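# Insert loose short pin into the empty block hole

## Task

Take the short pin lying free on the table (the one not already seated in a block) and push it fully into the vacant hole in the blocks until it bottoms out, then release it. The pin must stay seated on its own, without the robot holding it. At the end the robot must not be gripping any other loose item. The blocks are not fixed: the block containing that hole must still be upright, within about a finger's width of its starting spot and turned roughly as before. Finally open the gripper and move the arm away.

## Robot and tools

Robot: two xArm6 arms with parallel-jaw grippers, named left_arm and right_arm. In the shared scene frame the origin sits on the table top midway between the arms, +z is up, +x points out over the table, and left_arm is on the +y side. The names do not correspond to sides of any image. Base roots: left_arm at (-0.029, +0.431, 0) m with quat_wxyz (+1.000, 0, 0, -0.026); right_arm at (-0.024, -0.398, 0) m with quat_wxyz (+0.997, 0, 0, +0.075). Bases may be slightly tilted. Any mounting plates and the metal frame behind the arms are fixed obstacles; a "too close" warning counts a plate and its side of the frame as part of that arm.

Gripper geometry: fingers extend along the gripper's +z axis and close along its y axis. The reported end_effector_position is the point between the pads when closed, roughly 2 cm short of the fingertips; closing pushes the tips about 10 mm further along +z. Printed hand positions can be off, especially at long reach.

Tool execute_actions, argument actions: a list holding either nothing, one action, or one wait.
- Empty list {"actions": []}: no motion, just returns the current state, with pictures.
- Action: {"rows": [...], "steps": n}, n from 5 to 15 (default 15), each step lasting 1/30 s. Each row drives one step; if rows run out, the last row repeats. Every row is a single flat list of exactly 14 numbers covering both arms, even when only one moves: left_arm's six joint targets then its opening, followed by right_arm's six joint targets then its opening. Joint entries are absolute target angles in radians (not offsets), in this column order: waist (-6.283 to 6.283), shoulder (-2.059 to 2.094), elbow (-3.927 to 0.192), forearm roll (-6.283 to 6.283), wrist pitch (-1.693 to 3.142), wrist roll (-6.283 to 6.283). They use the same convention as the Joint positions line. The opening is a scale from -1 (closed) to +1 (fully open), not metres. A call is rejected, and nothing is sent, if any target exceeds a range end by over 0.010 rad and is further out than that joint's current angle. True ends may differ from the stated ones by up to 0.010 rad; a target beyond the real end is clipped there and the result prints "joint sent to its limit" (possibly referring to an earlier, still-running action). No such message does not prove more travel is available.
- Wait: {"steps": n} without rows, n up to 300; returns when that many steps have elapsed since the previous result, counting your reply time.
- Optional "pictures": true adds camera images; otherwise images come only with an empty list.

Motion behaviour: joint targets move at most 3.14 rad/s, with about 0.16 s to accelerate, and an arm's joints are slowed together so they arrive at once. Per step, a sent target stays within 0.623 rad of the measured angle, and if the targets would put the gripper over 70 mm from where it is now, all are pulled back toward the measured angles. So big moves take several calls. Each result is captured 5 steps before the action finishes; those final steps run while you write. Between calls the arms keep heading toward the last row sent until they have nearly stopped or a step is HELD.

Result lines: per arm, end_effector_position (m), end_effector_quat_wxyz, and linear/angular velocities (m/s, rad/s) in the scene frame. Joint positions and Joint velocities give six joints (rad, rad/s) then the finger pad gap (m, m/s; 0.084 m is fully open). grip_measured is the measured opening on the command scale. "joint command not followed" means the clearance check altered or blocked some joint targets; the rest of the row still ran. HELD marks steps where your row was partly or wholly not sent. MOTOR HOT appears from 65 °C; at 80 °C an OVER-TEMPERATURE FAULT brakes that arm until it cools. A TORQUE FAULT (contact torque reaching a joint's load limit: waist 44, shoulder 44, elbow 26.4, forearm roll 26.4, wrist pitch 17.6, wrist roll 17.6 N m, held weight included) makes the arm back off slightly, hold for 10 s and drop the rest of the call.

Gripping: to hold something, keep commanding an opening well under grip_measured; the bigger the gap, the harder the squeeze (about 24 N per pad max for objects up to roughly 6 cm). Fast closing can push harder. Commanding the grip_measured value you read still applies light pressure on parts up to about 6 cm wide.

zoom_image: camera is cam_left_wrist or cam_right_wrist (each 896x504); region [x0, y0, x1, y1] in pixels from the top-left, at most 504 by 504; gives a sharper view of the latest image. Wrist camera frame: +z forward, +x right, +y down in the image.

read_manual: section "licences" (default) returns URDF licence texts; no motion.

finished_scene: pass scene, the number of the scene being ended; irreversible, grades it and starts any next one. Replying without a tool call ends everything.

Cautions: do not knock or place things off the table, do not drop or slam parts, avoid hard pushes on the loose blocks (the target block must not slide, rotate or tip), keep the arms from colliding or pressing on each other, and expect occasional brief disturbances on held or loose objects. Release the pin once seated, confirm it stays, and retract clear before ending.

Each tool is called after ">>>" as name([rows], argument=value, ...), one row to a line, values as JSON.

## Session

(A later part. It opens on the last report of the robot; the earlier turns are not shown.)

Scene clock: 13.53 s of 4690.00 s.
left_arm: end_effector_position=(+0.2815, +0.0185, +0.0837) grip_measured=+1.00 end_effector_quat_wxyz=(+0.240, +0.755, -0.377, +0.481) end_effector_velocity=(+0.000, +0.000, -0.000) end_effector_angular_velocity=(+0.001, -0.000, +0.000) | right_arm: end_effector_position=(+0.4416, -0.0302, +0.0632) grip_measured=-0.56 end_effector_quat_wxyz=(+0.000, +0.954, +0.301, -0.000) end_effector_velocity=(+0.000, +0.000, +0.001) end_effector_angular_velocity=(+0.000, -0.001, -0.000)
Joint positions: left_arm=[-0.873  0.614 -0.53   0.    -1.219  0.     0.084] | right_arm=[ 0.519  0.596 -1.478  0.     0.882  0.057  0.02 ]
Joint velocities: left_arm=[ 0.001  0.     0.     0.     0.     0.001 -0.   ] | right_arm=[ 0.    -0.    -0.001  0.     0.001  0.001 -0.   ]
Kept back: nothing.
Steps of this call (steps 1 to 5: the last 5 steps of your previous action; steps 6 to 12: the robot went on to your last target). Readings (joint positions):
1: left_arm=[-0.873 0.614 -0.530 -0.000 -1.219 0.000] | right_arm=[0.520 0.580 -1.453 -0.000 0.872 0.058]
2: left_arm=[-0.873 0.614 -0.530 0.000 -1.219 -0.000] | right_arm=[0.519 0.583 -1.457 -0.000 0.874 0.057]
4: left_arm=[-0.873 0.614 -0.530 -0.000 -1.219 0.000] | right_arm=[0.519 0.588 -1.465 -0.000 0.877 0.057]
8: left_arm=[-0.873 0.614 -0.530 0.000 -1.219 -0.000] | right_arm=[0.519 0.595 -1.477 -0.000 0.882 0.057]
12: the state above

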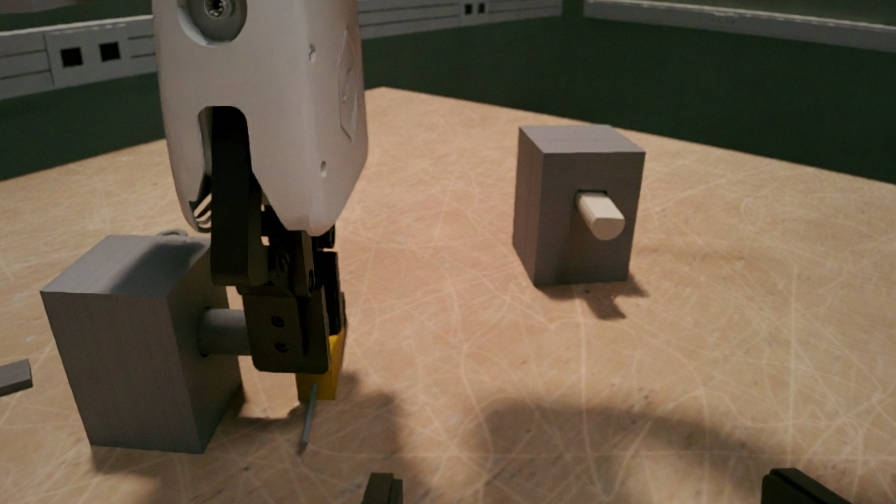

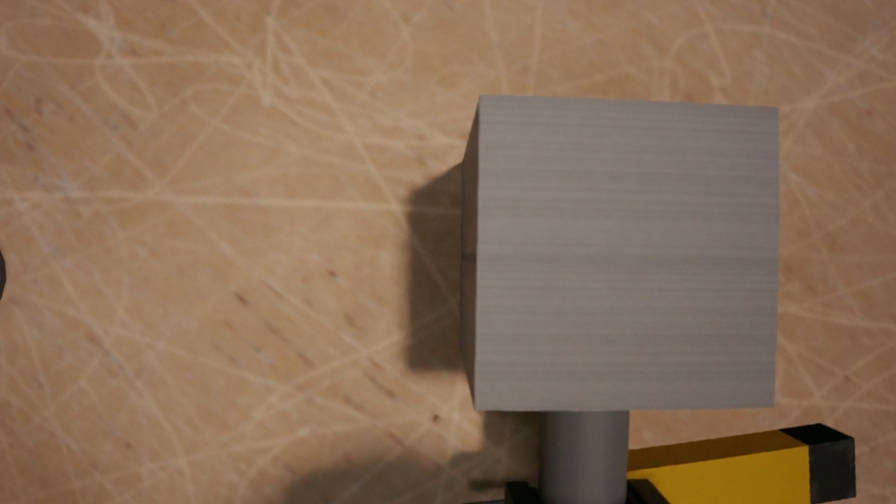

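>>> execute_actions([
  {"rows": [[-0.873,0.614,-0.53,0,-1.219,0,1, 0.51902,0.59782,-1.4815,0,0.88368,0.05702,-1],[-0.873,0.614,-0.53,0,-1.219,0,1, 0.51896,0.59977,-1.48473,0,0.88497,0.05696,-1],[-0.873,0.614,-0.53,0,-1.219,0,1, 0.51891,0.60171,-1.48797,0,0.88626,0.05691,-1],[-0.873,0.614,-0.53,0,-1.219,0,1, 0.51885,0.60366,-1.4912,0,0.88754,0.05685,-1],[-0.873,0.614,-0.53,0,-1.219,0,1, 0.5188,0.6056,-1.49443,0,0.88883,0.0568,-1],[-0.873,0.614,-0.53,0,-1.219,0,1, 0.51874,0.60754,-1.49766,0,0.89012,0.05674,-1],[-0.873,0.614,-0.53,0,-1.219,0,1, 0.51869,0.60949,-1.5009,0,0.89141,0.05669,-1],[-0.873,0.614,-0.53,0,-1.219,0,1, 0.51863,0.61143,-1.50413,0,0.8927,0.05663,-1],[-0.873,0.614,-0.53,0,-1.219,0,1, 0.51858,0.61337,-1.50736,0,0.89399,0.05658,-1],[-0.873,0.614,-0.53,0,-1.219,0,1, 0.51853,0.61532,-1.51059,0,0.89528,0.05653,-1],[-0.873,0.614,-0.53,0,-1.219,0,1, 0.51847,0.61726,-1.51383,0,0.89656,0.05647,-1],[-0.873,0.614,-0.53,0,-1.219,0,1, 0.51842,0.61921,-1.51706,0,0.89785,0.05642,-1]], "steps": 12},
])

>>> execute_actions([
  {"steps": 12},
], pictures=true)

Scene clock: 14.30 s of 4690.00 s.
left_arm: end_effector_position=(+0.2815, +0.0185, +0.0837) grip_measured=+1.00 end_effector_quat_wxyz=(+0.240, +0.755, -0.377, +0.481) end_effector_velocity=(-0.000, -0.001, +0.001) end_effector_angular_velocity=(-0.002, -0.001, -0.001) | right_arm: end_effector_position=(+0.4440, -0.0286, +0.0632) grip_measured=-0.56 end_effector_quat_wxyz=(+0.000, +0.954, +0.301, -0.000) end_effector_velocity=(+0.012, +0.008, -0.003) end_effector_angular_velocity=(-0.006, +0.007, +0.001)
Joint positions: left_arm=[-0.873  0.614 -0.53   0.    -1.219  0.     0.084] | right_arm=[ 0.519  0.605 -1.494  0.     0.889  0.057  0.02 ]
Joint velocities: left_arm=[-0.001 -0.002 -0.     0.    -0.    -0.    -0.   ] | right_arm=[-0.002  0.058 -0.09  -0.001  0.041 -0.003 -0.   ]
Steps of this call (steps 1 to 16: the robot went on to your last target; steps 17 to 23: the first 7 steps of this action). Readings (joint positions):
17: left_arm=[-0.873 0.614 -0.530 0.000 -1.219 -0.000] | right_arm=[0.519 0.596 -1.478 0.000 0.883 0.057]
18: left_arm=[-0.873 0.614 -0.530 -0.000 -1.219 -0.000] | right_arm=[0.519 0.597 -1.480 0.000 0.883 0.057]
20: left_arm=[-0.873 0.614 -0.530 0.000 -1.219 -0.000] | right_arm=[0.519 0.600 -1.485 0.000 0.885 0.057]
23: the state above

Scene clock: 14.70 s of 4690.00 s.
left_arm: end_effector_position=(+0.2815, +0.0185, +0.0837) grip_measured=+1.00 end_effector_quat_wxyz=(+0.240, +0.755, -0.377, +0.481) end_effector_velocity=(+0.000, -0.000, +0.000) end_effector_angular_velocity=(-0.000, -0.001, +0.000) | right_arm: end_effector_position=(+0.4474, -0.0261, +0.0632) grip_measured=-0.56 end_effector_quat_wxyz=(+0.000, +0.954, +0.301, -0.000) end_effector_velocity=(-0.000, -0.000, -0.001) end_effector_angular_velocity=(-0.001, +0.002, +0.001)
Joint positions: left_arm=[-0.873  0.614 -0.53   0.    -1.219 -0.     0.084] | right_arm=[ 0.518  0.619 -1.517  0.     0.898  0.056  0.02 ]
Joint velocities: left_arm=[ 0.001  0.    -0.001 -0.     0.     0.001 -0.   ] | right_arm=[ 0.     0.002 -0.001  0.     0.001 -0.001 -0.   ]
Kept back: nothing.
Steps of this call (steps 1 to 5: the last 5 steps of your previous action; steps 6 to 12: the robot went on to your last target). Readings (joint positions):
1: left_arm=[-0.873 0.614 -0.530 -0.000 -1.219 0.000] | right_arm=[0.519 0.607 -1.497 0.000 0.890 0.057]
2: left_arm=[-0.873 0.614 -0.530 0.000 -1.219 -0.000] | right_arm=[0.519 0.609 -1.500 0.000 0.892 0.057]
4: left_arm=[-0.873 0.614 -0.530 0.000 -1.219 0.000] | right_arm=[0.519 0.613 -1.507 0.000 0.894 0.057]
8: left_arm=[-0.873 0.614 -0.530 0.000 -1.219 0.000] | right_arm=[0.518 0.619 -1.516 0.000 0.897 0.056]
12: the state above

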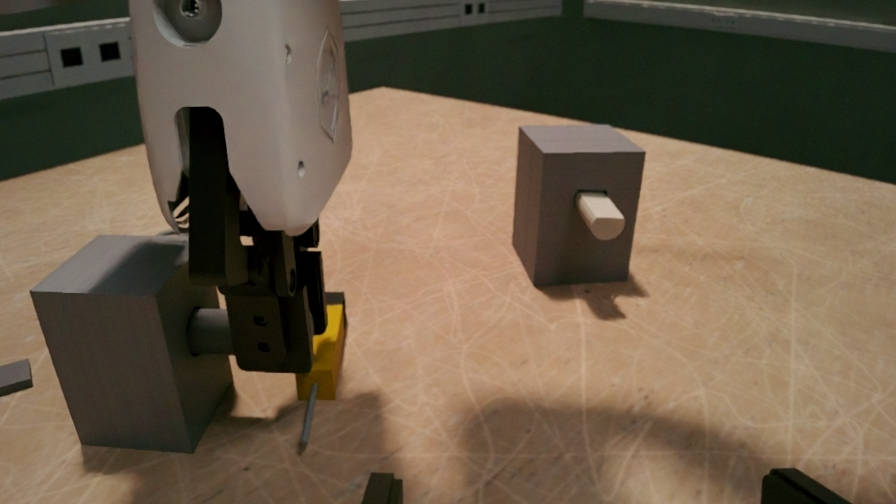

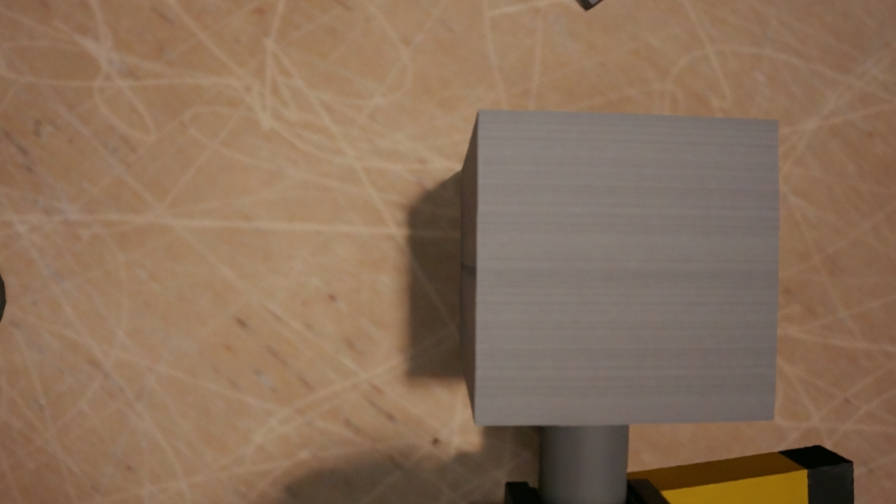

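>>> zoom_image(camera="cam_right_wrist", region=[430, 100, 560, 440])

>>> zoom_image(camera="cam_left_wrist", region=[20, 220, 260, 460])

Region (430, 100, 560, 440) of cam_right_wrist's 896x504 image, scaled by 1.482, with more detail than that image has; it fills the left 193 columns of this view, and the rest is white.

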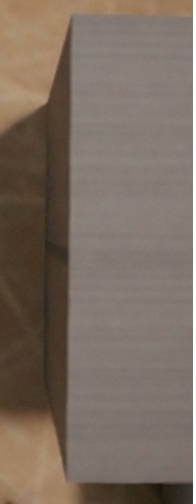

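Region (20, 220, 260, 460) of cam_left_wrist's 896x504 image, scaled by 2.100, with more detail than that image has.

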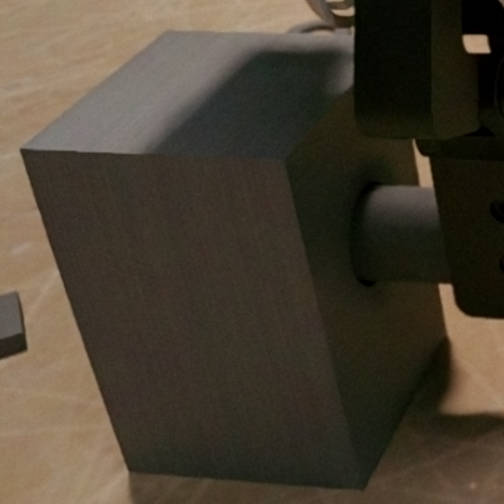

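>>> execute_actions([
  {"rows": [[-0.873,0.614,-0.53,0,-1.219,0,1, 0.51842,0.61921,-1.51706,0,0.89785,0.05642,0.3]], "steps": 10},
])

>>> execute_actions([
  {"rows": [[-0.873,0.614,-0.53,0,-1.219,0,1, 0.51842,0.60,-1.527,0,0.927,0.05642,0.3],[-0.873,0.614,-0.53,0,-1.219,0,1, 0.51842,0.575,-1.54,0,0.965,0.05642,0.3],[-0.873,0.614,-0.53,0,-1.219,0,1, 0.51842,0.55,-1.553,0,1.003,0.05642,0.3],[-0.873,0.614,-0.53,0,-1.219,0,1, 0.51842,0.525,-1.566,0,1.041,0.05642,0.3],[-0.873,0.614,-0.53,0,-1.219,0,1, 0.51842,0.50,-1.579,0,1.079,0.05642,0.3],[-0.873,0.614,-0.53,0,-1.219,0,1, 0.51842,0.48,-1.59,0,1.11,0.05642,0.3]], "steps": 15},
])

>>> execute_actions([
  {"steps": 10},
], pictures=true)

Scene clock: 15.70 s of 4690.00 s.
left_arm: end_effector_position=(+0.2815, +0.0185, +0.0837) grip_measured=+1.00 end_effector_quat_wxyz=(+0.240, +0.755, -0.377, +0.481) end_effector_velocity=(-0.000, -0.000, -0.000) end_effector_angular_velocity=(-0.000, +0.001, -0.000) | right_arm: end_effector_position=(+0.4481, -0.0256, +0.0643) grip_measured=+0.07 end_effector_quat_wxyz=(-0.000, +0.954, +0.301, +0.001) end_effector_velocity=(-0.002, -0.001, -0.002) end_effector_angular_velocity=(-0.003, +0.005, +0.000)
Joint positions: left_arm=[-0.873  0.614 -0.53   0.    -1.219  0.     0.084] | right_arm=[ 0.518  0.618 -1.518 -0.     0.897  0.056  0.047]
Joint velocities: left_arm=[-0.001 -0.     0.001 -0.    -0.    -0.001 -0.   ] | right_arm=[ 0.001  0.     0.003  0.001  0.002 -0.     0.178]
Steps of this call (steps 1 to 25: the robot went on to your last target; steps 26 to 30: the first 5 steps of this action). Readings (joint positions):
26: left_arm=[-0.873 0.614 -0.530 0.000 -1.219 -0.000] | right_arm=[0.518 0.619 -1.517 0.000 0.898 0.056]
27: left_arm=[-0.873 0.614 -0.530 -0.000 -1.219 0.000] | right_arm=[0.518 0.619 -1.518 -0.000 0.897 0.056]
29: left_arm=[-0.873 0.614 -0.530 0.000 -1.219 0.000] | right_arm=[0.518 0.618 -1.518 -0.000 0.897 0.056]
30: the state above

Scene clock: 16.20 s of 4690.00 s.
left_arm: end_effector_position=(+0.2815, +0.0185, +0.0837) grip_measured=+1.00 end_effector_quat_wxyz=(+0.240, +0.755, -0.377, +0.481) end_effector_velocity=(+0.000, +0.000, -0.000) end_effector_angular_velocity=(-0.000, +0.000, +0.000) | right_arm: end_effector_position=(+0.4484, -0.0253, +0.1677) grip_measured=+0.29 end_effector_quat_wxyz=(-0.004, +0.953, +0.301, +0.011) end_effector_velocity=(-0.008, -0.006, +0.087) end_effector_angular_velocity=(+0.010, -0.010, -0.001)
Joint positions: left_arm=[-0.873  0.614 -0.53  -0.    -1.219 -0.     0.084] | right_arm=[ 0.518  0.475 -1.598 -0.     1.099  0.056  0.056]
Joint velocities: left_arm=[ 0.  0. -0. -0.  0. -0.  0.] | right_arm=[-0.    -0.125 -0.062  0.002  0.174  0.    -0.   ]
Steps of this call (steps 1 to 5: the last 5 steps of your previous action; steps 6 to 15: the first 10 steps of this action). Readings (joint positions):
6: left_arm=[-0.873 0.614 -0.530 -0.000 -1.219 0.000] | right_arm=[0.518 0.619 -1.517 0.000 0.899 0.056]
7: left_arm=[-0.873 0.614 -0.530 0.000 -1.219 0.000] | right_arm=[0.518 0.615 -1.518 0.000 0.907 0.056]
9: left_arm=[-0.873 0.614 -0.530 0.000 -1.219 0.000] | right_arm=[0.518 0.591 -1.529 0.000 0.952 0.056]
13: left_arm=[-0.873 0.614 -0.530 -0.000 -1.219 -0.000] | right_arm=[0.518 0.498 -1.583 -0.000 1.075 0.056]
15: the state above

Scene clock: 16.53 s of 4690.00 s.
left_arm: end_effector_position=(+0.2815, +0.0185, +0.0837) grip_measured=+1.00 end_effector_quat_wxyz=(+0.240, +0.755, -0.377, +0.481) end_effector_velocity=(+0.000, +0.000, +0.000) end_effector_angular_velocity=(-0.001, +0.000, +0.001) | right_arm: end_effector_position=(+0.4435, -0.0292, +0.1595) grip_measured=+0.29 end_effector_quat_wxyz=(+0.000, +0.954, +0.301, -0.001) end_effector_velocity=(+0.006, +0.005, +0.017) end_effector_angular_velocity=(+0.022, -0.027, -0.001)
Joint positions: left_arm=[-0.873  0.614 -0.53   0.    -1.219  0.     0.084] | right_arm=[ 0.518  0.481 -1.589  0.     1.11   0.056  0.056]
Joint velocities: left_arm=[ 0.001 -0.    -0.     0.    -0.    -0.001 -0.   ] | right_arm=[ 0.    -0.017 -0.016  0.001 -0.002  0.001  0.   ]
Kept back: nothing.
Steps of this call (steps 1 to 5: the last 5 steps of your previous action; steps 6 to 10: the robot went on to your last target). Readings (joint positions):
1: left_arm=[-0.873 0.614 -0.530 0.000 -1.219 -0.000] | right_arm=[0.518 0.473 -1.598 -0.000 1.104 0.056]
2: left_arm=[-0.873 0.614 -0.530 -0.000 -1.219 -0.000] | right_arm=[0.518 0.476 -1.594 -0.000 1.107 0.056]
4: left_arm=[-0.873 0.614 -0.530 -0.000 -1.219 -0.000] | right_arm=[0.518 0.482 -1.587 0.000 1.110 0.056]
8: left_arm=[-0.873 0.614 -0.530 -0.000 -1.219 -0.000] | right_arm=[0.518 0.482 -1.588 0.000 1.110 0.056]
10: the state above

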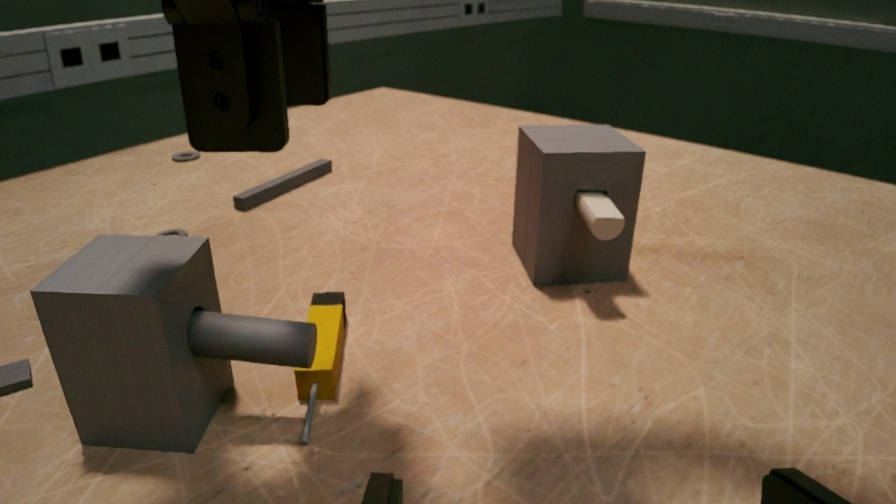

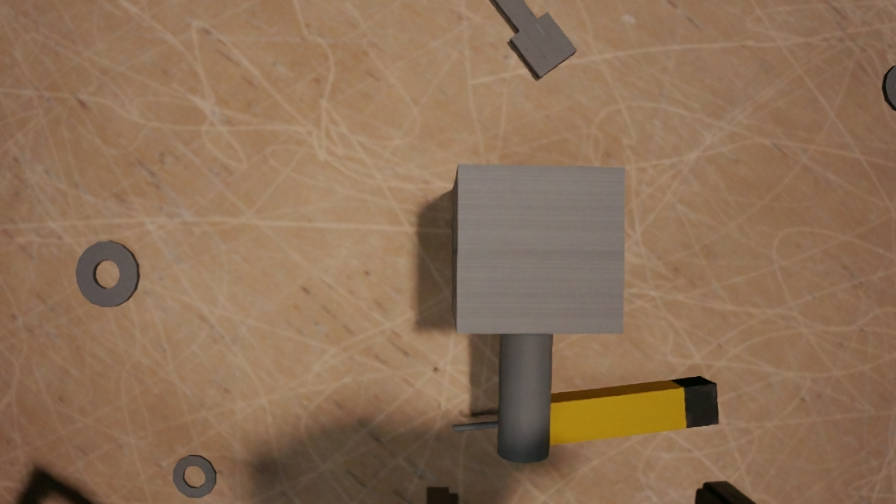

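>>> finished_scene(scene=2)

The scene is finished: the task was done.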